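# Move a glass graduated cylinder from cart to bench

## Task

Take one graduated cylinder off the cart's upper tray and set it upright on the work surface of the shelved bench. Every cylinder must finish standing, and none may tip over or touch the floor. They are glass, so a drop of more than a few centimetres or a hard knock breaks them. When done, open the hand and move the robot away. The robot must not fall or finish tilted, and anything held in place only by the robot at the end does not count.

## Robot and tools

Robot: a wheeled base (drives forward/back and turns on the spot, no sideways motion) with a lifting column carrying a head and two six-joint arms, left and right, each with a two-finger gripper. Shoulder height S = 0.90 m + column_m. Folded, the robot is 0.73 m long, 0.62 m wide, S + 0.43 m tall; its front sits 0.40 m ahead of the column.

Frames: the base frame has its origin on the floor under the column, between the drive wheels; x forward, y left, z up. left_hand and right_hand are reported in this frame, at the point where the fingers meet (tips 8 mm further). The hand z axis is the finger direction (quat_wxyz maps (0,0,1) onto it), y runs along the opening. Odometry is the base frame at scene start; it counts wheel turns, so slip looks like travel. Heading is positive left, -3.142 to 3.142.

execute_actions: argument actions is a list holding one action (or empty, which only returns state and pictures). An action may have base, joints, or both, plus optional speeds; its motions start together. base takes exactly one key: translate_m (a relative drive in metres, forward positive, -3 to 3) or rotate_rad (a relative turn in radians, counter-clockwise/left positive, -3.2 to 3.2). joints is one dict for the whole robot, keyed by joint name, each value an absolute target: column_m 0 to 0.8; head_tilt_rad -0.61 to 1.308 (positive looks down); left_joint1_rad..left_joint6_rad and right_joint1_rad..right_joint6_rad (ranges: j1 -2.879 to 2.879, j2 0 to 3.141, j3 0 to 3.019, j4 -1.692 to 1.57, j5 -1.57 to 1.57, j6 -2.094 to 2.094); left_gripper_m and right_gripper_m 0 to 0.093 (fingertip gap in metres). speeds can lower translate_m (0.05 to 0.8 m/s) or rotate_rad (0.1 to 1 rad/s); the maximum is the default; it does not slow arms. A base command needing more than 8.667 s at its top speed is rejected. Unknown keys or out-of-range values reject the call with no motion. cameras picks images: cam_head_left, cam_head_right, cam_left_wrist, cam_right_wrist, nav_camera, or all; [] for none. Joints left out of an action may still be driving toward earlier targets.

wait (seconds 0 to 10) sends nothing and returns state and images. zoom_image takes camera and region [x0, y0, x1, y1] in pixels of that camera's last full image, at most 504x504. finished_scene(scene) ends the scene irreversibly; the goal must hold by itself.

Arm geometry (typical): with left_joint1_rad -1.57 (right arm 1.57) and joints 5, 6 at 0, the arm swings in a vertical plane 0.23 m to that side, pointing ahead. Let a = j2 - 0.35, b = 1.05 + j2 - j3, c = b - j4 (c = 1.57 means fingers straight down). Hand ahead = 0.12 + 0.39 sin a + 0.38 cos b + 0.25 cos c; height = S + 0.39 cos a - 0.38 sin b - 0.25 sin c. Example: j2, j3, j4 = 0.93, 0.78, 0.14 gives 0.60 m ahead, 0.25 m under S. Real hands sag up to about 5 cm lower and nearer (about 12 cm with heavy or far loads); trust the reported hand position. Joint 1 positive moves a hand forward-down toward the robot's left; joint 5 positive swings the hand to the right; joint 6 positive rolls clockwise seen from behind. Reach is about 1 m from the shoulder. Below 0.4 m height the housing blocks a hand less than 0.45 m ahead. Changes under about 0.03 rad (0.08 for joints 2, 3) may not move a joint; for gentle contact step about 0.05 rad per call from your last target. A light object (up to 0.3 kg) is easily carried with fingers down between 0.14 m above and 0.7 m below S, out to 0.6 m ahead.

Gripper: fingers 7 cm long; outer width is the opening plus 1 cm at the tips, plus 5 cm at the base; body 10 cm wide, 7 cm thick; wrist camera 9 cm behind the tips, sticking out 11 cm on one side. To grasp, command an opening smaller than the object; off_target is then expected. A reported opening staying 0.002 m or more above target means something is held.

Results: base_status and joint_status give done, off_target, contact_stop, time_out, not_followed, or limit_stop_at_motor_heat. "joint command not followed" with a cause line means a safety check refused arm targets (near the other arm, the body, or an object); back the involved joints off by 0.05 rad or more, or drive away. A blocked arm keeps pushing and can overheat; resend its reported positions as targets to relax it (a loaded arm sinks slightly). The column stops with contact_stop when a hand touches down while lowering and then refuses to go down until raised 0.2 m. The base reports contact_stop when a wheel stalls: reverse 0.05 m before turning. A mismatch between turned_by_wheels and turned_by_imu (over ~4 % and at least 0.05 rad) signals a collision or slip. base_tilt is in degrees; wheel_motors_off 1 means the wheels are disabled after overload. motor_effort covers only the wheel motors, in percent, bracket = peak. Joint torques and motor temperatures per arm are also listed; MOTOR HOT appears from 85 °C, and at 100 °C that arm goes limp and drops what it holds.

Camera calibration lines give K, distortion and T_world_to_cam (base frame to camera) for each camera; head cameras are pinhole 672x504, wrist cameras fisheye 504x504, nav_camera low at the front.

Avoid: dropping or knocking the glass, lowering it fast onto the bench, letting arms collide or press on each other, driving the column or shelves into the arms, and leaving the robot leaning or pushing on anything. Loose objects may occasionally be nudged by something else.

Each tool is called after ">>>" as name(argument=value, ...) on one line, values as JSON.

## Session

>>> execute_actions(actions=[])

Scene clock: 0.00 s.
Joint torques (N m, as the arm reports them, + toward a larger angle): no reading
Motor temperatures (°C, as the motors report them): left_arm=[24 26 25 26 24 25] | right_arm=[24 24 25 26 24 22]
base_odometry: x=+0.000 y=+0.000 heading=+0.000 (m, m, rad; odometry frame)
turned_by_wheels: +0.000 (rad since the last result)
turned_by_imu: +0.000 (rad since the last result)
base_tilt: forward=-0.6 right=+0.1 (deg)
base_status: not commanded
joint_positions: column_m=+0.552 head_tilt_rad=+0.871 left_joint1_rad=-1.548 left_joint2_rad=+0.871 left_joint3_rad=+0.396 left_joint4_rad=-0.894 left_joint5_rad=+0.022 left_joint6_rad=-0.089 left_gripper_m=+0.094 right_joint1_rad=+1.552 right_joint2_rad=+0.884 right_joint3_rad=+0.416 right_joint4_rad=-0.925 right_joint5_rad=+0.020 right_joint6_rad=+0.016 right_gripper_m=+0.095
joint_status: not commanded
wheel_motors_off: 0
motor_effort: left_wheel=-1 right_wheel=+5 (%)
left_hand: x=+0.1513 y=+0.2257 z=+1.2425 quat_wxyz=(+0.410, +0.054, -0.910, -0.015) (m; base frame)
right_hand: x=+0.1548 y=-0.2331 z=+1.2446 quat_wxyz=(+0.421, -0.011, -0.907, +0.018) (m; base frame)
pictures: cam_head_left, cam_head_right, cam_left_wrist, cam_right_wrist, nav_camera
Images, in order (width x height): cam_head_left 672x504, cam_head_right 672x504, cam_left_wrist 504x504, cam_right_wrist 504x504, nav_camera 672x504.

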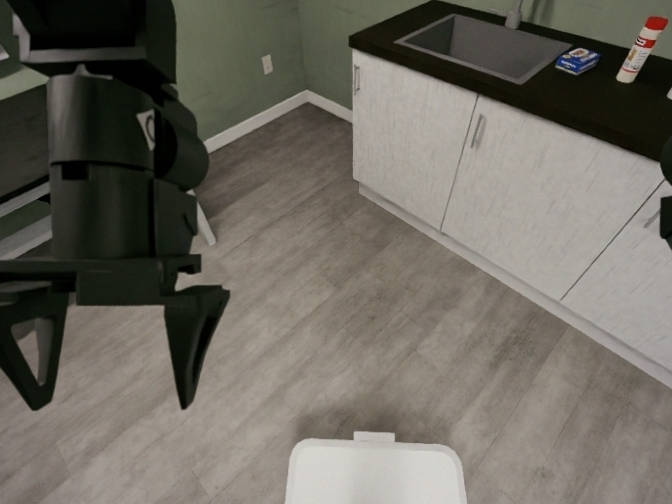

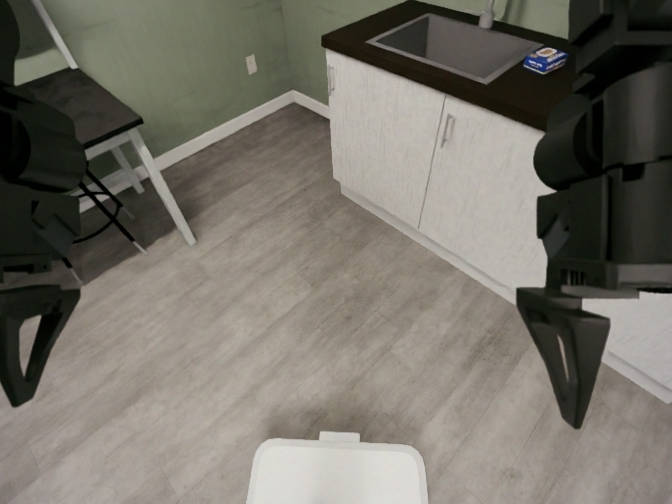

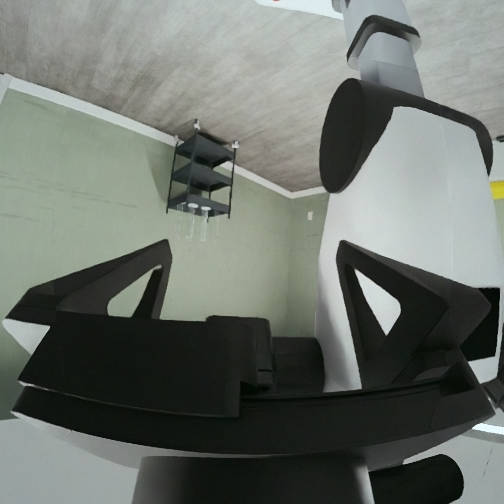

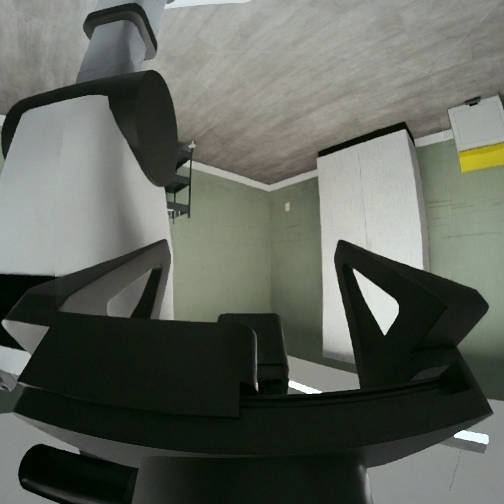

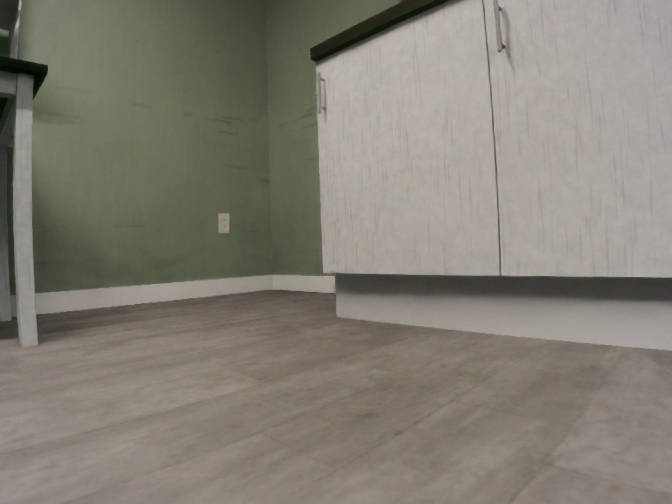

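>>> execute_actions(actions=[{"base":{"rotate_rad":1.0},"joints":{"head_tilt_rad":0.5}}], cameras=["cam_head_left","cam_head_right"])

>>> execute_actions(actions=[{"base":{"rotate_rad":1.1}}], cameras=["cam_head_left","cam_head_right"])

>>> execute_actions(actions=[{"base":{"rotate_rad":1.0}}], cameras=["cam_head_left","cam_head_right"])

Scene clock: 4.83 s.
Joint torques (N m, as the arm reports them, + toward a larger angle): left_arm=[-0.76 -9.12 -0.59 -1.07  0.09 -0.07] | right_arm=[-0.33 -8.64 -0.9  -1.07  0.03  0.14]
Motor temperatures (°C, as the motors report them): left_arm=[24 26 25 26 24 25] | right_arm=[24 24 25 26 24 22]
base_odometry: x=+0.000 y=+0.000 heading=+0.999 (m, m, rad; odometry frame)
turned_by_wheels: +0.999 (rad since the last result)
turned_by_imu: +1.000 (rad since the last result)
base_tilt: forward=-0.6 right=+0.0 (deg)
base_status: done
joint_positions: column_m=+0.552 head_tilt_rad=+0.518 left_joint1_rad=-1.548 left_joint2_rad=+0.871 left_joint3_rad=+0.396 left_joint4_rad=-0.894 left_joint5_rad=+0.022 left_joint6_rad=-0.089 left_gripper_m=+0.094 right_joint1_rad=+1.552 right_joint2_rad=+0.884 right_joint3_rad=+0.417 right_joint4_rad=-0.925 right_joint5_rad=+0.020 right_joint6_rad=+0.016 right_gripper_m=+0.095
joint_status: all done
wheel_motors_off: 0
motor_effort: left_wheel=-3(24) right_wheel=+3(43) (%)
left_hand: x=+0.1513 y=+0.2257 z=+1.2425 quat_wxyz=(+0.410, +0.054, -0.910, -0.015) (m; base frame)
right_hand: x=+0.1550 y=-0.2331 z=+1.2446 quat_wxyz=(+0.420, -0.011, -0.907, +0.018) (m; base frame)
pictures: cam_head_left, cam_head_right
camera_calibration (this result's frames):
cam_head_left: T_world_to_cam=[[0.054468, -0.998316, -0.0199483, 0.0866766], [-0.507816, -0.0104939, -0.861401, 1.34459], [0.859742, 0.0570489, -0.507533, 0.664083], [0, 0, 0, 1]] pos_world=[0.107142, 0.0627555, 1.497]
cam_head_right: T_world_to_cam=[[0.0572527, -0.99824, -0.0154646, -0.0322407], [-0.507969, -0.0157918, -0.861231, 1.34522], [0.859471, 0.0571633, -0.507979, 0.665651], [0, 0, 0, 1]] pos_world=[0.113067, -0.0489914, 1.49618]
Images, in order (width x height): cam_head_left 672x504, cam_head_right 672x504.

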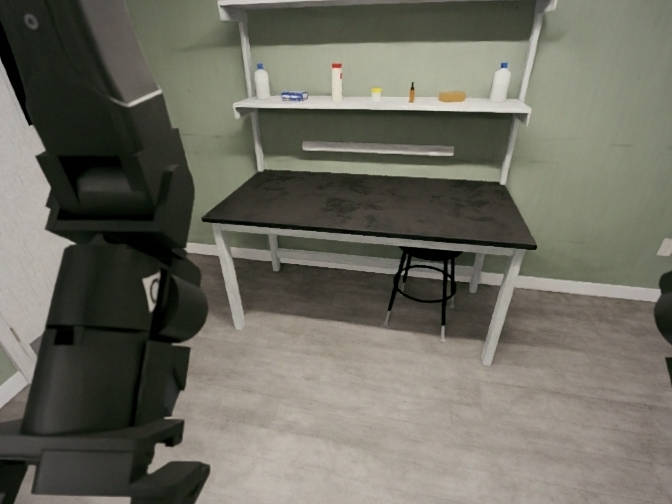

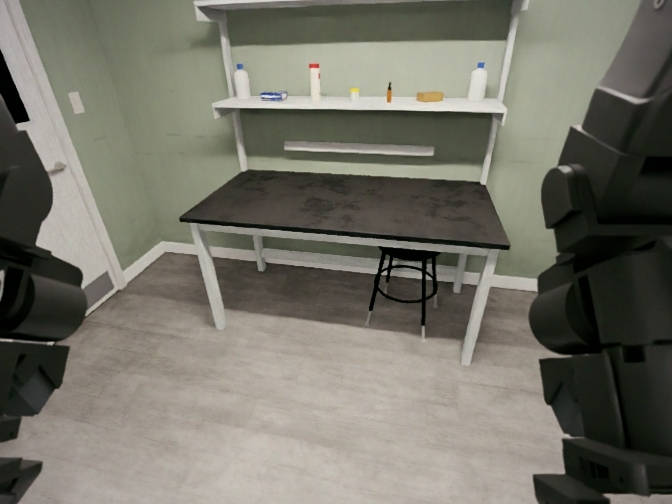

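Scene clock: 7.40 s.
Joint torques (N m, as the arm reports them, + toward a larger angle): left_arm=[-0.75 -9.24 -0.64 -1.07  0.09 -0.06] | right_arm=[-0.29 -8.6  -0.89 -1.09  0.04  0.14]
Motor temperatures (°C, as the motors report them): left_arm=[24 26 25 26 24 25] | right_arm=[24 24 25 26 24 22]
base_odometry: x=+0.000 y=+0.000 heading=+2.099 (m, m, rad; odometry frame)
turned_by_wheels: +1.099 (rad since the last result)
turned_by_imu: +1.101 (rad since the last result)
base_tilt: forward=-0.6 right=+0.0 (deg)
base_status: done
joint_positions: column_m=+0.552 head_tilt_rad=+0.518 left_joint1_rad=-1.548 left_joint2_rad=+0.871 left_joint3_rad=+0.396 left_joint4_rad=-0.894 left_joint5_rad=+0.022 left_joint6_rad=-0.089 left_gripper_m=+0.094 right_joint1_rad=+1.552 right_joint2_rad=+0.884 right_joint3_rad=+0.417 right_joint4_rad=-0.925 right_joint5_rad=+0.020 right_joint6_rad=+0.016 right_gripper_m=+0.095
joint_status: not commanded
wheel_motors_off: 0
motor_effort: left_wheel=+0(25) right_wheel=+3(28) (%)
left_hand: x=+0.1513 y=+0.2257 z=+1.2425 quat_wxyz=(+0.410, +0.054, -0.910, -0.015) (m; base frame)
right_hand: x=+0.1550 y=-0.2331 z=+1.2446 quat_wxyz=(+0.420, -0.011, -0.907, +0.018) (m; base frame)
pictures: cam_head_left, cam_head_right
camera_calibration (this result's frames):
cam_head_left: T_world_to_cam=[[0.0544683, -0.998316, -0.0199474, 0.0866753], [-0.507803, -0.0104939, -0.861409, 1.3446], [0.85975, 0.0570489, -0.507519, 0.664061], [0, 0, 0, 1]] pos_world=[0.107143, 0.0627555, 1.497]
cam_head_right: T_world_to_cam=[[0.057253, -0.99824, -0.0154637, -0.0322421], [-0.507955, -0.0157918, -0.861239, 1.34523], [0.859479, 0.0571633, -0.507965, 0.66563], [0, 0, 0, 1]] pos_world=[0.113068, -0.0489914, 1.49618]
Images, in order (width x height): cam_head_left 672x504, cam_head_right 672x504.

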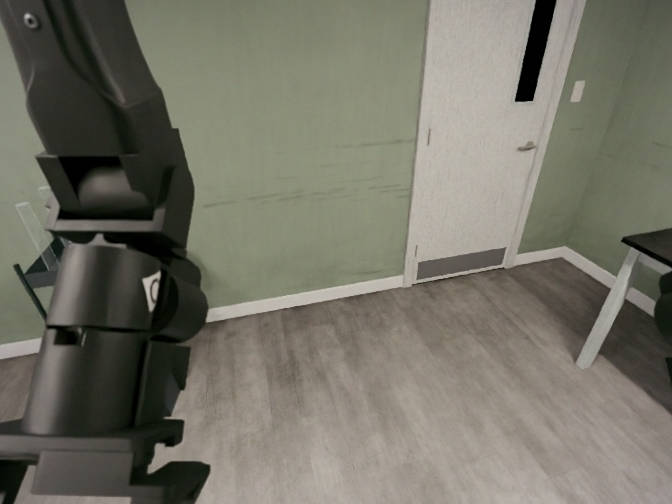

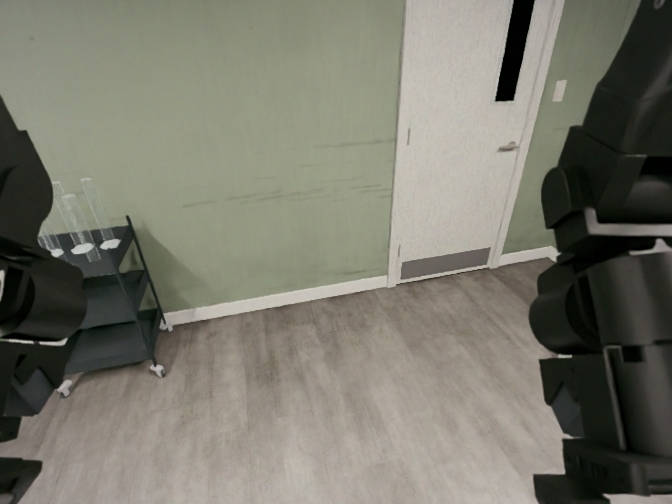

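Scene clock: 9.87 s.
Joint torques (N m, as the arm reports them, + toward a larger angle): left_arm=[-0.74 -9.13 -0.62 -1.06  0.09 -0.07] | right_arm=[-0.23 -8.62 -0.94 -1.08  0.03  0.15]
Motor temperatures (°C, as the motors report them): left_arm=[24 26 25 26 24 25] | right_arm=[24 24 25 26 24 22]
base_odometry: x=+0.000 y=+0.000 heading=+3.098 (m, m, rad; odometry frame)
turned_by_wheels: +0.999 (rad since the last result)
turned_by_imu: +1.001 (rad since the last result)
base_tilt: forward=-0.5 right=+0.1 (deg)
base_status: done
joint_positions: column_m=+0.552 head_tilt_rad=+0.518 left_joint1_rad=-1.548 left_joint2_rad=+0.871 left_joint3_rad=+0.396 left_joint4_rad=-0.894 left_joint5_rad=+0.022 left_joint6_rad=-0.089 left_gripper_m=+0.094 right_joint1_rad=+1.552 right_joint2_rad=+0.884 right_joint3_rad=+0.417 right_joint4_rad=-0.925 right_joint5_rad=+0.020 right_joint6_rad=+0.016 right_gripper_m=+0.095
joint_status: not commanded
wheel_motors_off: 0
motor_effort: left_wheel=-2(24) right_wheel=+3(28) (%)
left_hand: x=+0.1513 y=+0.2257 z=+1.2425 quat_wxyz=(+0.410, +0.054, -0.910, -0.015) (m; base frame)
right_hand: x=+0.1550 y=-0.2331 z=+1.2446 quat_wxyz=(+0.420, -0.011, -0.907, +0.018) (m; base frame)
pictures: cam_head_left, cam_head_right
camera_calibration (this result's frames):
cam_head_left: T_world_to_cam=[[0.0544684, -0.998316, -0.0199471, 0.0866748], [-0.507797, -0.0104939, -0.861413, 1.3446], [0.859753, 0.0570489, -0.507514, 0.664053], [0, 0, 0, 1]] pos_world=[0.107143, 0.0627555, 1.497]
cam_head_right: T_world_to_cam=[[0.0572531, -0.99824, -0.0154633, -0.0322427], [-0.50795, -0.0157918, -0.861242, 1.34523], [0.859482, 0.0571633, -0.50796, 0.665622], [0, 0, 0, 1]] pos_world=[0.113068, -0.0489914, 1.49618]
Images, in order (width x height): cam_head_left 672x504, cam_head_right 672x504.

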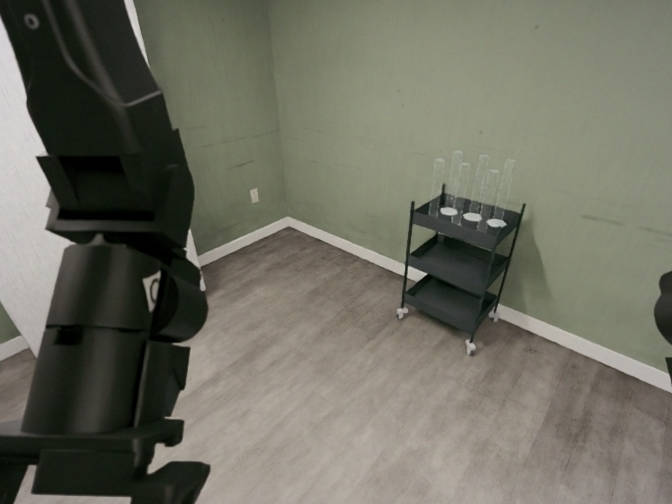

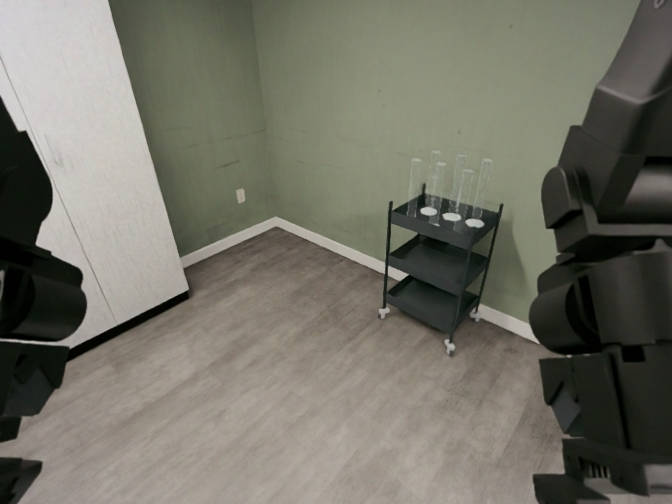

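>>> execute_actions(actions=[{"base":{"rotate_rad":0.31},"joints":{"right_joint2_rad":0.8,"right_joint3_rad":0.65,"right_joint4_rad":0.8,"right_joint1_rad":1.57,"right_joint5_rad":0,"right_joint6_rad":0}}], cameras=[])

>>> execute_actions(actions=[{"base":{"translate_m":0.8}}], cameras=[])

>>> execute_actions(actions=[{"base":{"rotate_rad":-0.97},"joints":{"head_tilt_rad":0.6}}], cameras=["cam_head_left","cam_head_right","cam_right_wrist"])

Scene clock: 17.57 s.
Joint torques (N m, as the arm reports them, + toward a larger angle): left_arm=[-0.74 -9.16 -0.58 -1.07  0.09 -0.07] | right_arm=[  0.37 -13.49   4.84   3.5   -0.08   0.05]
Motor temperatures (°C, as the motors report them): left_arm=[24 26 25 26 24 25] | right_arm=[24 25 25 26 24 22]
base_odometry: x=+0.000 y=+0.000 heading=-2.876 (m, m, rad; odometry frame)
turned_by_wheels: +0.309 (rad since the last result)
turned_by_imu: +0.311 (rad since the last result)
base_tilt: forward=-0.6 right=+0.0 (deg)
base_status: done
joint_positions: column_m=+0.552 head_tilt_rad=+0.518 left_joint1_rad=-1.548 left_joint2_rad=+0.871 left_joint3_rad=+0.396 left_joint4_rad=-0.894 left_joint5_rad=+0.022 left_joint6_rad=-0.089 left_gripper_m=+0.094 right_joint1_rad=+1.561 right_joint2_rad=+0.803 right_joint3_rad=+0.650 right_joint4_rad=+0.780 right_joint5_rad=+0.002 right_joint6_rad=+0.008 right_gripper_m=+0.095
joint_status: all done
wheel_motors_off: 0
motor_effort: left_wheel=-5(26) right_wheel=+4(29) (%)
left_hand: x=+0.1513 y=+0.2257 z=+1.2425 quat_wxyz=(+0.410, +0.054, -0.910, -0.015) (m; base frame)
right_hand: x=+0.6565 y=-0.2295 z=+1.3428 quat_wxyz=(-0.544, -0.004, -0.839, +0.004) (m; base frame)
pictures: none
No camera images: the call's "cameras" was empty. Leave "cameras" out to get every camera's image.

Scene clock: 20.67 s.
Joint torques (N m, as the arm reports them, + toward a larger angle): left_arm=[-0.77 -9.24 -0.73 -1.06  0.09 -0.07] | right_arm=[  0.33 -13.6    5.17   3.5   -0.09   0.04]
Motor temperatures (°C, as the motors report them): left_arm=[24 26 25 26 24 25] | right_arm=[24 25 25 26 24 22]
base_odometry: x=-0.772 y=-0.210 heading=-2.876 (m, m, rad; odometry frame)
turned_by_wheels: +0.000 (rad since the last result)
turned_by_imu: +0.001 (rad since the last result)
base_tilt: forward=-0.6 right=+0.0 (deg)
base_status: done
joint_positions: column_m=+0.552 head_tilt_rad=+0.518 left_joint1_rad=-1.548 left_joint2_rad=+0.871 left_joint3_rad=+0.398 left_joint4_rad=-0.894 left_joint5_rad=+0.022 left_joint6_rad=-0.089 left_gripper_m=+0.094 right_joint1_rad=+1.561 right_joint2_rad=+0.803 right_joint3_rad=+0.646 right_joint4_rad=+0.780 right_joint5_rad=+0.002 right_joint6_rad=+0.008 right_gripper_m=+0.095
joint_status: not commanded
wheel_motors_off: 0
motor_effort: left_wheel=-1(44) right_wheel=+0(55) (%)
left_hand: x=+0.1524 y=+0.2257 z=+1.2421 quat_wxyz=(+0.409, +0.054, -0.911, -0.015) (m; base frame)
right_hand: x=+0.6546 y=-0.2295 z=+1.3413 quat_wxyz=(-0.542, -0.004, -0.840, +0.004) (m; base frame)
pictures: none
No camera images: the call's "cameras" was empty. Leave "cameras" out to get every camera's image.

Scene clock: 22.97 s.
Joint torques (N m, as the arm reports them, + toward a larger angle): left_arm=[-0.76 -9.18 -0.73 -1.07  0.09 -0.07] | right_arm=[  0.26 -13.46   5.14   3.5   -0.08   0.04]
Motor temperatures (°C, as the motors report them): left_arm=[24 26 25 26 24 25] | right_arm=[24 25 25 26 24 22]
base_odometry: x=-0.772 y=-0.210 heading=+2.438 (m, m, rad; odometry frame)
turned_by_wheels: -0.969 (rad since the last result)
turned_by_imu: -0.967 (rad since the last result)
base_tilt: forward=-0.6 right=+0.0 (deg)
base_status: done
joint_positions: column_m=+0.552 head_tilt_rad=+0.603 left_joint1_rad=-1.548 left_joint2_rad=+0.871 left_joint3_rad=+0.398 left_joint4_rad=-0.894 left_joint5_rad=+0.022 left_joint6_rad=-0.089 left_gripper_m=+0.094 right_joint1_rad=+1.562 right_joint2_rad=+0.803 right_joint3_rad=+0.646 right_joint4_rad=+0.780 right_joint5_rad=+0.002 right_joint6_rad=+0.008 right_gripper_m=+0.095
joint_status: all done
wheel_motors_off: 0
motor_effort: left_wheel=+2(32) right_wheel=-3(50) (%)
left_hand: x=+0.1524 y=+0.2257 z=+1.2421 quat_wxyz=(+0.409, +0.054, -0.911, -0.015) (m; base frame)
right_hand: x=+0.6546 y=-0.2292 z=+1.3413 quat_wxyz=(-0.542, -0.004, -0.840, +0.003) (m; base frame)
pictures: cam_head_left, cam_head_right, cam_right_wrist
camera_calibration (this result's frames):
cam_head_left: T_world_to_cam=[[0.0525766, -0.998316, -0.0245031, 0.0937754], [-0.579154, -0.0104939, -0.815151, 1.27703], [0.813521, 0.0570489, -0.578731, 0.77588], [0, 0, 0, 1]] pos_world=[0.103472, 0.0627555, 1.49229]
cam_head_right: T_world_to_cam=[[0.0557321, -0.99824, -0.0202721, -0.0247717], [-0.579292, -0.0157918, -0.814967, 1.27764], [0.813213, 0.0571633, -0.579152, 0.777413], [0, 0, 0, 1]] pos_world=[0.109305, -0.0489914, 1.49097]
cam_right_wrist: T_world_to_cam=[[-0.00333014, -0.999989, -0.00320866, -0.224773], [-0.871554, 0.00447558, -0.490278, 1.23497], [0.490287, 0.00116383, -0.87156, 0.971748], [0, 0, 0, 1]] pos_world=[0.599157, -0.231429, 1.45169]
Images, in order (width x height): cam_head_left 672x504, cam_head_right 672x504, cam_right_wrist 504x504.

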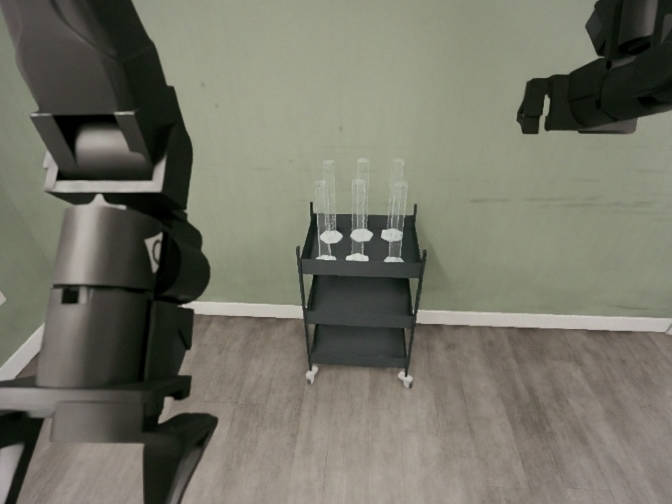

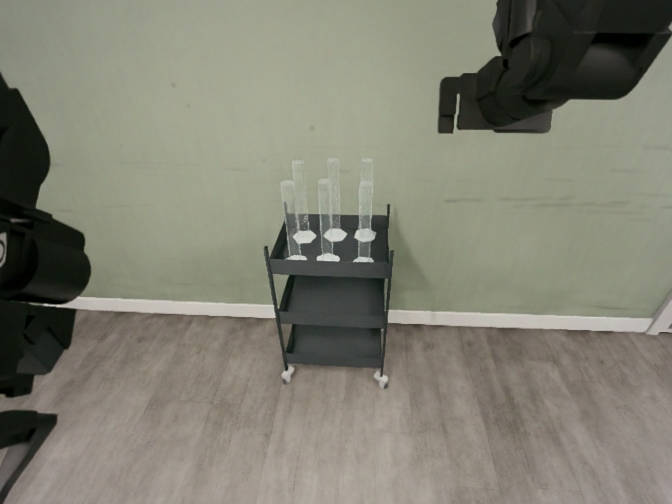

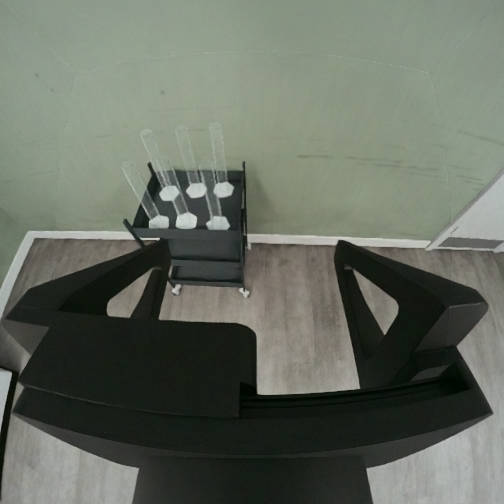

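>>> execute_actions(actions=[{"base":{"rotate_rad":0.126},"joints":{"column_m":0.1,"right_gripper_m":0.08,"head_tilt_rad":0.45}}], cameras=[])

>>> execute_actions(actions=[{"base":{"translate_m":0.33},"speeds":{"translate_m":0.3}}], cameras=["cam_head_left","cam_head_right","cam_right_wrist"])

Scene clock: 36.87 s.
Joint torques (N m, as the arm reports them, + toward a larger angle): left_arm=[-0.77 -9.24 -0.73 -1.07  0.09 -0.07] | right_arm=[  0.33 -13.46   5.12   3.5   -0.07   0.04]
Motor temperatures (°C, as the motors report them): left_arm=[24 26 25 26 24 25] | right_arm=[24 25 26 26 24 22]
base_odometry: x=-0.772 y=-0.210 heading=+2.563 (m, m, rad; odometry frame)
turned_by_wheels: +0.125 (rad since the last result)
turned_by_imu: +0.128 (rad since the last result)
base_tilt: forward=-0.6 right=+0.0 (deg)
base_status: done
joint_positions: column_m=+0.100 head_tilt_rad=+0.468 left_joint1_rad=-1.548 left_joint2_rad=+0.871 left_joint3_rad=+0.397 left_joint4_rad=-0.894 left_joint5_rad=+0.022 left_joint6_rad=-0.089 left_gripper_m=+0.094 right_joint1_rad=+1.562 right_joint2_rad=+0.803 right_joint3_rad=+0.646 right_joint4_rad=+0.780 right_joint5_rad=+0.002 right_joint6_rad=+0.008 right_gripper_m=+0.080
joint_status: all done
wheel_motors_off: 0
motor_effort: left_wheel=-4(17) right_wheel=+6(26) (%)
left_hand: x=+0.1521 y=+0.2257 z=+0.7905 quat_wxyz=(+0.409, +0.054, -0.911, -0.015) (m; base frame)
right_hand: x=+0.6546 y=-0.2290 z=+0.8895 quat_wxyz=(-0.542, -0.004, -0.840, +0.003) (m; base frame)
pictures: none
No camera images: the call's "cameras" was empty. Leave "cameras" out to get every camera's image.

Scene clock: 39.03 s.
Joint torques (N m, as the arm reports them, + toward a larger angle): left_arm=[-0.7  -9.11 -0.71 -1.1   0.09 -0.07] | right_arm=[  0.34 -13.53   5.28   3.52  -0.07   0.04]
Motor temperatures (°C, as the motors report them): left_arm=[24 26 25 26 24 25] | right_arm=[24 25 26 26 24 22]
base_odometry: x=-1.048 y=-0.030 heading=+2.562 (m, m, rad; odometry frame)
turned_by_wheels: -0.001 (rad since the last result)
turned_by_imu: -0.001 (rad since the last result)
base_tilt: forward=-0.6 right=+0.0 (deg)
base_status: done
joint_positions: column_m=+0.100 head_tilt_rad=+0.468 left_joint1_rad=-1.548 left_joint2_rad=+0.871 left_joint3_rad=+0.397 left_joint4_rad=-0.894 left_joint5_rad=+0.022 left_joint6_rad=-0.089 left_gripper_m=+0.094 right_joint1_rad=+1.562 right_joint2_rad=+0.803 right_joint3_rad=+0.644 right_joint4_rad=+0.780 right_joint5_rad=+0.002 right_joint6_rad=+0.008 right_gripper_m=+0.080
joint_status: not commanded
wheel_motors_off: 0
motor_effort: left_wheel=+2(43) right_wheel=+1(63) (%)
left_hand: x=+0.1521 y=+0.2257 z=+0.7905 quat_wxyz=(+0.409, +0.054, -0.911, -0.015) (m; base frame)
right_hand: x=+0.6538 y=-0.2290 z=+0.8890 quat_wxyz=(-0.542, -0.004, -0.841, +0.003) (m; base frame)
pictures: cam_head_left, cam_head_right, cam_right_wrist
camera_calibration (this result's frames):
cam_head_left: T_world_to_cam=[[0.0553988, -0.998316, -0.0171951, 0.0746283], [-0.464033, -0.0104939, -0.885756, 0.979707], [0.884084, 0.0570489, -0.463833, 0.386128], [0, 0, 0, 1]] pos_world=[0.109113, 0.0627555, 1.04816]
cam_head_right: T_world_to_cam=[[0.0579554, -0.99824, -0.0125775, -0.0423974], [-0.464194, -0.0157918, -0.885593, 0.980425], [0.883835, 0.0571633, -0.464293, 0.387508], [0, 0, 0, 1]] pos_world=[0.115071, -0.0489914, 1.04764]
cam_right_wrist: T_world_to_cam=[[-0.00280863, -0.999989, -0.00369828, -0.22592], [-0.872305, 0.00425828, -0.488944, 1.01178], [0.488955, 0.00185277, -0.872307, 0.579695], [0, 0, 0, 1]] pos_world=[0.598497, -0.2313, 0.999538]
Images, in order (width x height): cam_head_left 672x504, cam_head_right 672x504, cam_right_wrist 504x504.

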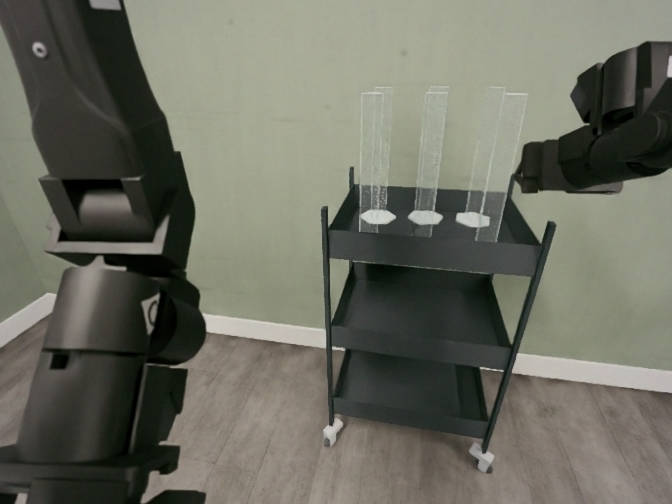

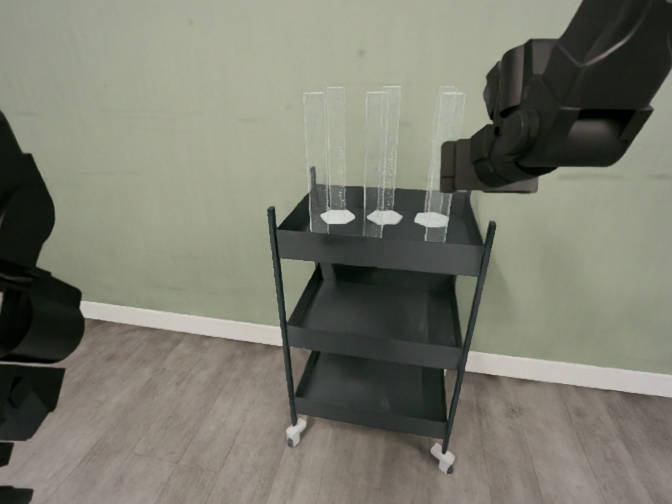

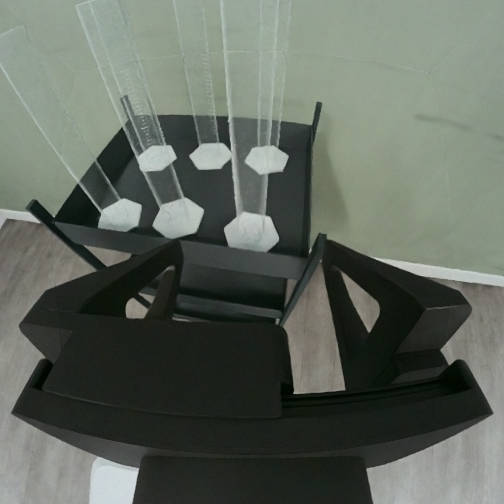

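>>> execute_actions(actions=[{"base":{"translate_m":0.1},"speeds":{"translate_m":0.05}}], cameras=["cam_head_left","cam_head_right","cam_right_wrist"])

Scene clock: 43.93 s.
Joint torques (N m, as the arm reports them, + toward a larger angle): left_arm=[-0.72 -9.21 -0.63 -1.08  0.09 -0.07] | right_arm=[  0.3  -13.5    5.33   3.51  -0.07   0.04]
Motor temperatures (°C, as the motors report them): left_arm=[24 26 25 26 24 25] | right_arm=[24 25 26 27 24 22]
base_odometry: x=-1.132 y=+0.025 heading=+2.561 (m, m, rad; odometry frame)
turned_by_wheels: -0.001 (rad since the last result)
turned_by_imu: +0.000 (rad since the last result)
base_tilt: forward=-0.6 right=+0.0 (deg)
base_status: done
joint_positions: column_m=+0.100 head_tilt_rad=+0.468 left_joint1_rad=-1.548 left_joint2_rad=+0.871 left_joint3_rad=+0.396 left_joint4_rad=-0.894 left_joint5_rad=+0.022 left_joint6_rad=-0.089 left_gripper_m=+0.094 right_joint1_rad=+1.562 right_joint2_rad=+0.802 right_joint3_rad=+0.643 right_joint4_rad=+0.780 right_joint5_rad=+0.002 right_joint6_rad=+0.008 right_gripper_m=+0.080
joint_status: not commanded
wheel_motors_off: 0
motor_effort: left_wheel=+0(39) right_wheel=+1(37) (%)
left_hand: x=+0.1517 y=+0.2257 z=+0.7906 quat_wxyz=(+0.409, +0.054, -0.911, -0.015) (m; base frame)
right_hand: x=+0.6533 y=-0.2290 z=+0.8888 quat_wxyz=(-0.541, -0.004, -0.841, +0.003) (m; base frame)
pictures: cam_head_left, cam_head_right, cam_right_wrist
camera_calibration (this result's frames):
cam_head_left: T_world_to_cam=[[0.0554001, -0.998316, -0.0171909, 0.0746237], [-0.463966, -0.0104939, -0.885791, 0.979742], [0.884119, 0.0570489, -0.463766, 0.386053], [0, 0, 0, 1]] pos_world=[0.109116, 0.0627555, 1.04817]
cam_head_right: T_world_to_cam=[[0.0579564, -0.99824, -0.0125731, -0.0424023], [-0.464127, -0.0157918, -0.885628, 0.98046], [0.883871, 0.0571633, -0.464225, 0.387433], [0, 0, 0, 1]] pos_world=[0.115074, -0.0489914, 1.04765]
cam_right_wrist: T_world_to_cam=[[-0.00281705, -0.999989, -0.00369937, -0.225915], [-0.872677, 0.00426474, -0.488278, 1.01091], [0.488289, 0.00185285, -0.87268, 0.580514], [0, 0, 0, 1]] pos_world=[0.5981, -0.2313, 0.999371]
Images, in order (width x height): cam_head_left 672x504, cam_head_right 672x504, cam_right_wrist 504x504.

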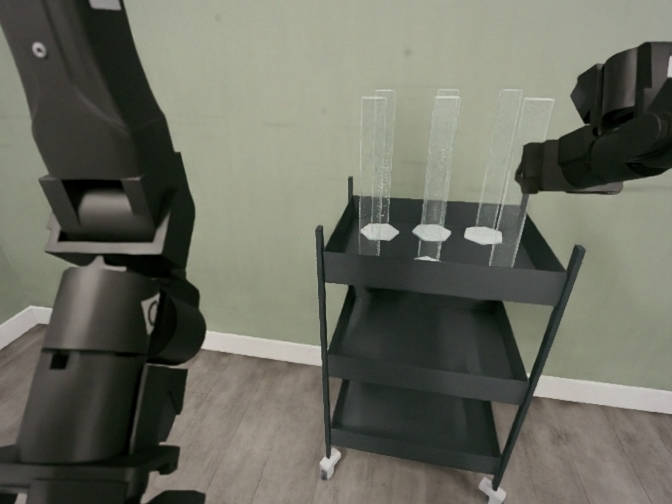

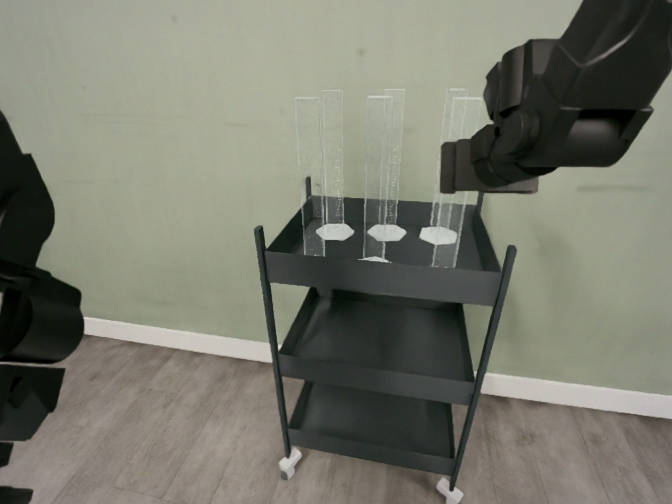

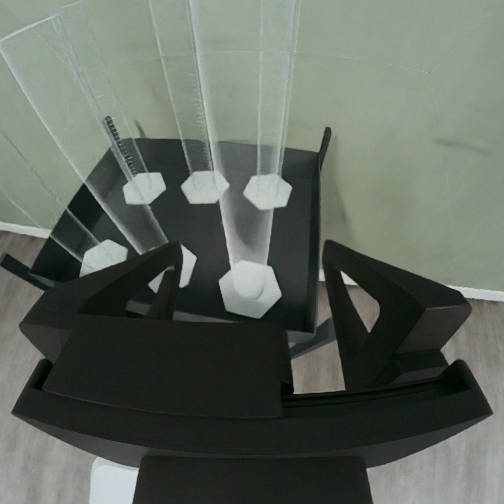

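>>> execute_actions(actions=[{"base":{"translate_m":0.07},"speeds":{"translate_m":0.05}}], cameras=["cam_head_right","cam_right_wrist"])

Scene clock: 48.67 s.
Joint torques (N m, as the arm reports them, + toward a larger angle): left_arm=[-0.75 -9.2  -0.64 -1.08  0.09 -0.07] | right_arm=[  0.3  -13.45   5.41   3.51  -0.07   0.04]
Motor temperatures (°C, as the motors report them): left_arm=[24 26 25 26 24 25] | right_arm=[24 25 26 27 24 22]
base_odometry: x=-1.191 y=+0.064 heading=+2.560 (m, m, rad; odometry frame)
turned_by_wheels: -0.001 (rad since the last result)
turned_by_imu: +0.000 (rad since the last result)
base_tilt: forward=-0.6 right=+0.0 (deg)
base_status: done
joint_positions: column_m=+0.100 head_tilt_rad=+0.468 left_joint1_rad=-1.548 left_joint2_rad=+0.871 left_joint3_rad=+0.396 left_joint4_rad=-0.894 left_joint5_rad=+0.022 left_joint6_rad=-0.089 left_gripper_m=+0.094 right_joint1_rad=+1.562 right_joint2_rad=+0.802 right_joint3_rad=+0.642 right_joint4_rad=+0.780 right_joint5_rad=+0.002 right_joint6_rad=+0.008 right_gripper_m=+0.080
joint_status: not commanded
wheel_motors_off: 0
motor_effort: left_wheel=+1(37) right_wheel=+0(37) (%)
left_hand: x=+0.1517 y=+0.2257 z=+0.7906 quat_wxyz=(+0.409, +0.054, -0.911, -0.015) (m; base frame)
right_hand: x=+0.6530 y=-0.2290 z=+0.8888 quat_wxyz=(-0.541, -0.004, -0.841, +0.003) (m; base frame)
pictures: cam_head_right, cam_right_wrist
camera_calibration (this result's frames):
cam_head_right: T_world_to_cam=[[0.0579569, -0.99824, -0.0125709, -0.0424047], [-0.464093, -0.0157918, -0.885646, 0.980477], [0.883888, 0.0571633, -0.464192, 0.387396], [0, 0, 0, 1]] pos_world=[0.115076, -0.0489914, 1.04765]
cam_right_wrist: T_world_to_cam=[[-0.00282126, -0.999989, -0.00369991, -0.225913], [-0.872864, 0.00426798, -0.487946, 1.01043], [0.487956, 0.0018529, -0.872866, 0.580983], [0, 0, 0, 1]] pos_world=[0.597835, -0.231299, 0.999319]
Images, in order (width x height): cam_head_right 672x504, cam_right_wrist 504x504.

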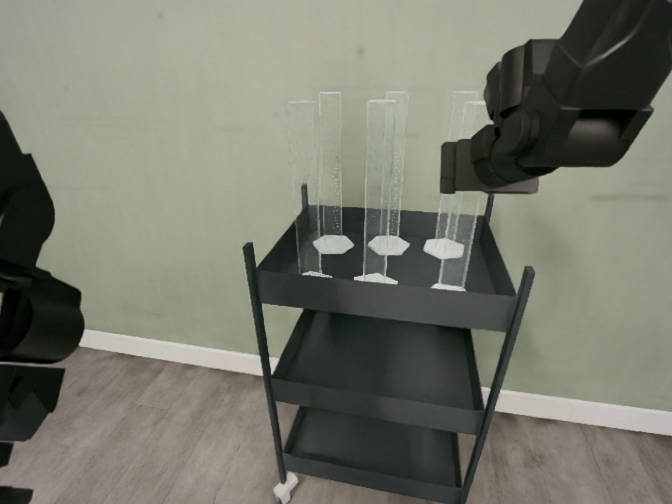

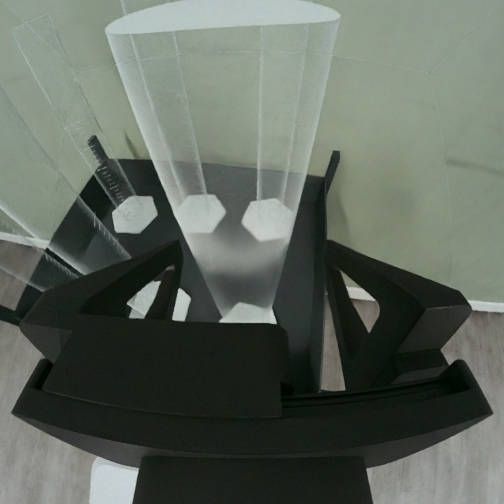

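>>> execute_actions(actions=[{"base":{"translate_m":0.018},"speeds":{"translate_m":0.05}}], cameras=[])

>>> execute_actions(actions=[{"joints":{"right_gripper_m":0.03}}], cameras=["cam_head_right","cam_right_wrist"])

Scene clock: 52.07 s.
Joint torques (N m, as the arm reports them, + toward a larger angle): left_arm=[-0.76 -9.25 -0.71 -1.07  0.09 -0.07] | right_arm=[  0.21 -13.26   5.43   3.48  -0.07   0.05]
Motor temperatures (°C, as the motors report them): left_arm=[24 26 25 26 24 25] | right_arm=[24 25 26 27 24 22]
base_odometry: x=-1.206 y=+0.074 heading=+2.559 (m, m, rad; odometry frame)
turned_by_wheels: +0.000 (rad since the last result)
turned_by_imu: +0.001 (rad since the last result)
base_tilt: forward=-0.6 right=+0.0 (deg)
base_status: done
joint_positions: column_m=+0.100 head_tilt_rad=+0.468 left_joint1_rad=-1.548 left_joint2_rad=+0.871 left_joint3_rad=+0.396 left_joint4_rad=-0.894 left_joint5_rad=+0.022 left_joint6_rad=-0.089 left_gripper_m=+0.094 right_joint1_rad=+1.562 right_joint2_rad=+0.802 right_joint3_rad=+0.642 right_joint4_rad=+0.780 right_joint5_rad=+0.002 right_joint6_rad=+0.008 right_gripper_m=+0.080
joint_status: not commanded
wheel_motors_off: 0
motor_effort: left_wheel=-1(28) right_wheel=+0(37) (%)
left_hand: x=+0.1517 y=+0.2257 z=+0.7906 quat_wxyz=(+0.409, +0.054, -0.911, -0.015) (m; base frame)
right_hand: x=+0.6528 y=-0.2290 z=+0.8886 quat_wxyz=(-0.541, -0.004, -0.841, +0.003) (m; base frame)
pictures: none
No camera images: the call's "cameras" was empty. Leave "cameras" out to get every camera's image.

Scene clock: 52.67 s.
Joint torques (N m, as the arm reports them, + toward a larger angle): left_arm=[-0.74 -9.28 -0.61 -1.08  0.09 -0.07] | right_arm=[  0.33 -13.37   5.43   3.48  -0.01   0.07]
Motor temperatures (°C, as the motors report them): left_arm=[24 26 25 26 24 25] | right_arm=[24 25 26 27 24 22]
base_odometry: x=-1.206 y=+0.074 heading=+2.559 (m, m, rad; odometry frame)
turned_by_wheels: +0.000 (rad since the last result)
turned_by_imu: +0.000 (rad since the last result)
base_tilt: forward=-0.6 right=+0.1 (deg)
base_status: not commanded
joint_positions: column_m=+0.100 head_tilt_rad=+0.468 left_joint1_rad=-1.548 left_joint2_rad=+0.871 left_joint3_rad=+0.396 left_joint4_rad=-0.894 left_joint5_rad=+0.022 left_joint6_rad=-0.089 left_gripper_m=+0.094 right_joint1_rad=+1.563 right_joint2_rad=+0.802 right_joint3_rad=+0.642 right_joint4_rad=+0.781 right_joint5_rad=+0.001 right_joint6_rad=+0.006 right_gripper_m=+0.042
joint_status: right_gripper_m off_target (ended at +0.042, target +0.030)
wheel_motors_off: 0
motor_effort: left_wheel=-1(1) right_wheel=+1(1) (%)
left_hand: x=+0.1517 y=+0.2257 z=+0.7906 quat_wxyz=(+0.409, +0.054, -0.911, -0.015) (m; base frame)
right_hand: x=+0.6529 y=-0.2287 z=+0.8887 quat_wxyz=(-0.541, -0.002, -0.841, +0.003) (m; base frame)
pictures: cam_head_right, cam_right_wrist
camera_calibration (this result's frames):
cam_head_right: T_world_to_cam=[[0.0579571, -0.99824, -0.0125697, -0.042406], [-0.464075, -0.0157918, -0.885655, 0.980487], [0.883898, 0.0571633, -0.464173, 0.387375], [0, 0, 0, 1]] pos_world=[0.115077, -0.0489914, 1.04765]
cam_right_wrist: T_world_to_cam=[[-0.000641094, -0.999997, -0.00242095, -0.228131], [-0.872882, 0.00174086, -0.487929, 1.0097], [0.487931, 0.0018004, -0.87288, 0.581017], [0, 0, 0, 1]] pos_world=[0.597708, -0.230934, 0.999269]
Images, in order (width x height): cam_head_right 672x504, cam_right_wrist 504x504.

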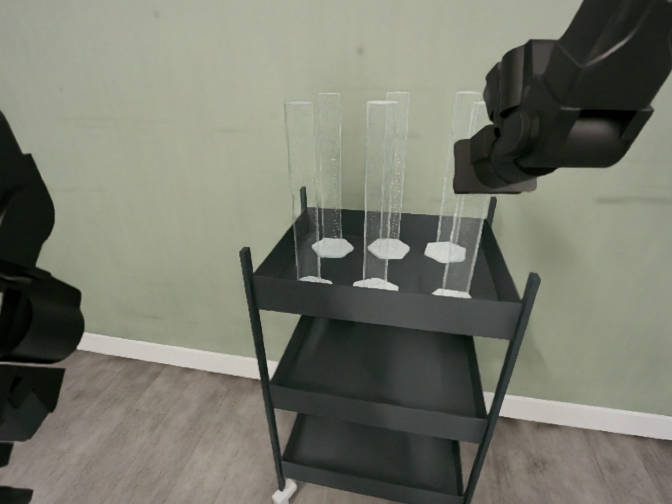

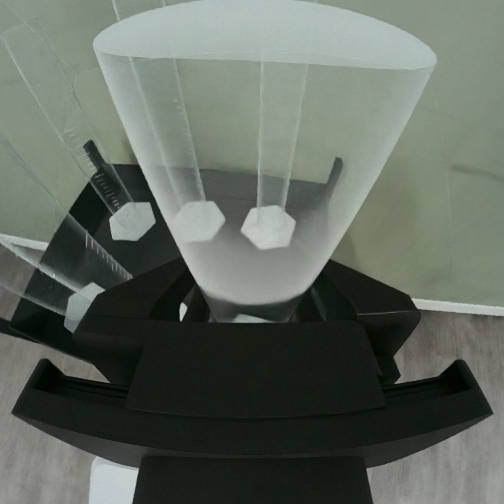

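Gripped. Lift with the column, then back away.

>>> execute_actions(actions=[{"joints":{"column_m":0.3,"right_gripper_m":0.025}}], cameras=["cam_head_right","cam_right_wrist"])

>>> execute_actions(actions=[{"base":{"translate_m":-0.5},"speeds":{"translate_m":0.3}}], cameras=["cam_head_right"])

Scene clock: 57.33 s.
Joint torques (N m, as the arm reports them, + toward a larger angle): left_arm=[-0.77 -9.21 -0.67 -1.07  0.09 -0.07] | right_arm=[  0.19 -13.53   5.41   3.48  -0.01   0.08]
Motor temperatures (°C, as the motors report them): left_arm=[24 26 25 26 24 25] | right_arm=[24 25 26 27 24 22]
base_odometry: x=-1.206 y=+0.074 heading=+2.559 (m, m, rad; odometry frame)
turned_by_wheels: +0.000 (rad since the last result)
turned_by_imu: +0.001 (rad since the last result)
base_tilt: forward=-0.5 right=+0.0 (deg)
base_status: not commanded
joint_positions: column_m=+0.300 head_tilt_rad=+0.468 left_joint1_rad=-1.548 left_joint2_rad=+0.871 left_joint3_rad=+0.396 left_joint4_rad=-0.894 left_joint5_rad=+0.022 left_joint6_rad=-0.089 left_gripper_m=+0.094 right_joint1_rad=+1.563 right_joint2_rad=+0.804 right_joint3_rad=+0.642 right_joint4_rad=+0.781 right_joint5_rad=+0.001 right_joint6_rad=+0.006 right_gripper_m=+0.042
joint_status: right_gripper_m off_target (ended at +0.042, target +0.025); the others done
wheel_motors_off: 0
motor_effort: left_wheel=+0(2) right_wheel=+2(2) (%)
left_hand: x=+0.1517 y=+0.2257 z=+0.9904 quat_wxyz=(+0.409, +0.054, -0.911, -0.015) (m; base frame)
right_hand: x=+0.6527 y=-0.2287 z=+1.0876 quat_wxyz=(-0.540, -0.002, -0.841, +0.003) (m; base frame)
pictures: cam_head_right, cam_right_wrist
camera_calibration (this result's frames):
cam_head_right: T_world_to_cam=[[0.0579572, -0.99824, -0.0125696, -0.0398938], [-0.464074, -0.0157918, -0.885656, 1.1575], [0.883898, 0.0571633, -0.464172, 0.480146], [0, 0, 0, 1]] pos_world=[0.115077, -0.0489914, 1.24752]
cam_right_wrist: T_world_to_cam=[[-0.000659091, -0.999997, -0.00242743, -0.227637], [-0.873811, 0.0017563, -0.486263, 1.10534], [0.486266, 0.00180063, -0.873809, 0.756799], [0, 0, 0, 1]] pos_world=[0.597702, -0.230941, 1.19823]
Images, in order (width x height): cam_head_right 672x504, cam_right_wrist 504x504.

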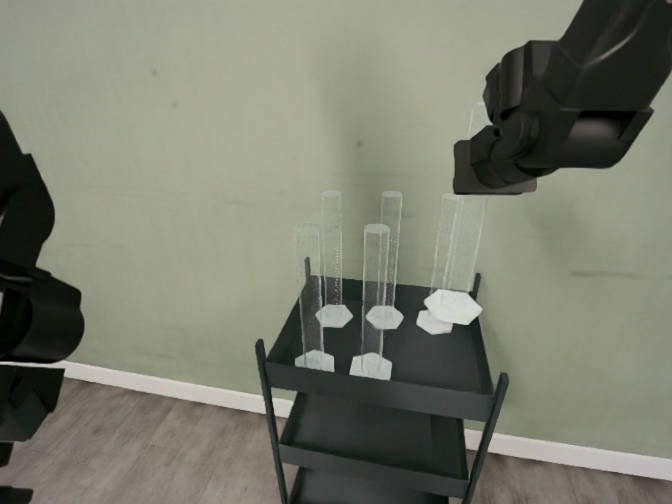

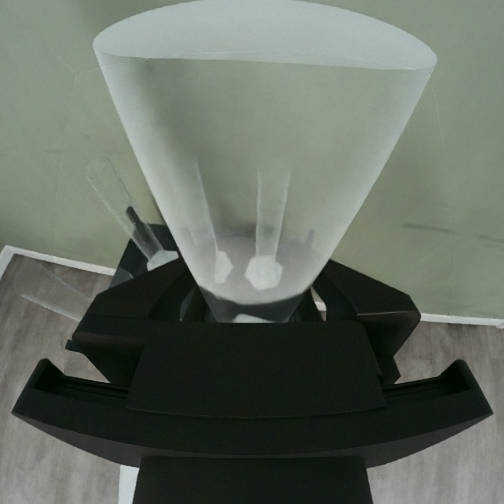

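Scene clock: 60.10 s.
Joint torques (N m, as the arm reports them, + toward a larger angle): left_arm=[-0.73 -9.14 -0.52 -1.06  0.09 -0.07] | right_arm=[  0.19 -13.74   5.75   3.5    0.     0.08]
Motor temperatures (°C, as the motors report them): left_arm=[24 26 25 26 24 25] | right_arm=[24 25 26 27 24 22]
base_odometry: x=-0.788 y=-0.201 heading=+2.558 (m, m, rad; odometry frame)
turned_by_wheels: -0.002 (rad since the last result)
turned_by_imu: -0.001 (rad since the last result)
base_tilt: forward=-0.7 right=+0.0 (deg)
base_status: done
joint_positions: column_m=+0.300 head_tilt_rad=+0.468 left_joint1_rad=-1.548 left_joint2_rad=+0.871 left_joint3_rad=+0.395 left_joint4_rad=-0.894 left_joint5_rad=+0.022 left_joint6_rad=-0.089 left_gripper_m=+0.094 right_joint1_rad=+1.563 right_joint2_rad=+0.807 right_joint3_rad=+0.637 right_joint4_rad=+0.781 right_joint5_rad=+0.001 right_joint6_rad=+0.006 right_gripper_m=+0.042
joint_status: not commanded
wheel_motors_off: 0
motor_effort: left_wheel=-1(34) right_wheel=+0(50) (%)
left_hand: x=+0.1509 y=+0.2257 z=+0.9907 quat_wxyz=(+0.410, +0.054, -0.910, -0.015) (m; base frame)
right_hand: x=+0.6502 y=-0.2287 z=+1.0843 quat_wxyz=(-0.537, -0.002, -0.843, +0.003) (m; base frame)
pictures: cam_head_right
camera_calibration (this result's frames):
cam_head_right: T_world_to_cam=[[0.0579573, -0.99824, -0.0125691, -0.0398946], [-0.464065, -0.0157918, -0.885661, 1.15751], [0.883903, 0.0571633, -0.464163, 0.480135], [0, 0, 0, 1]] pos_world=[0.115077, -0.0489914, 1.24752]
Images, in order (width x height): cam_head_right 672x504.

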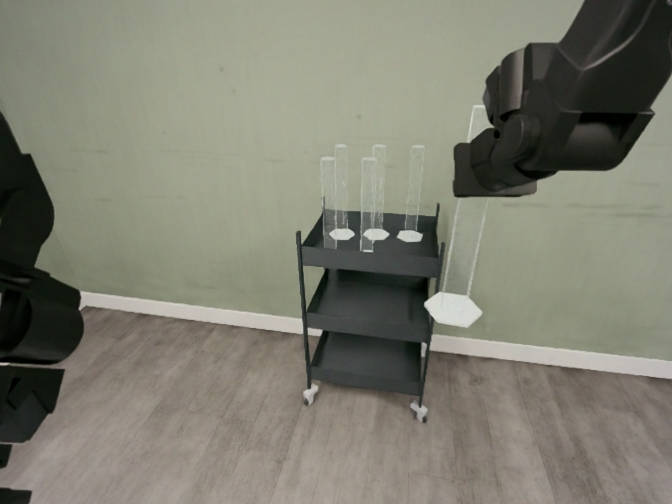

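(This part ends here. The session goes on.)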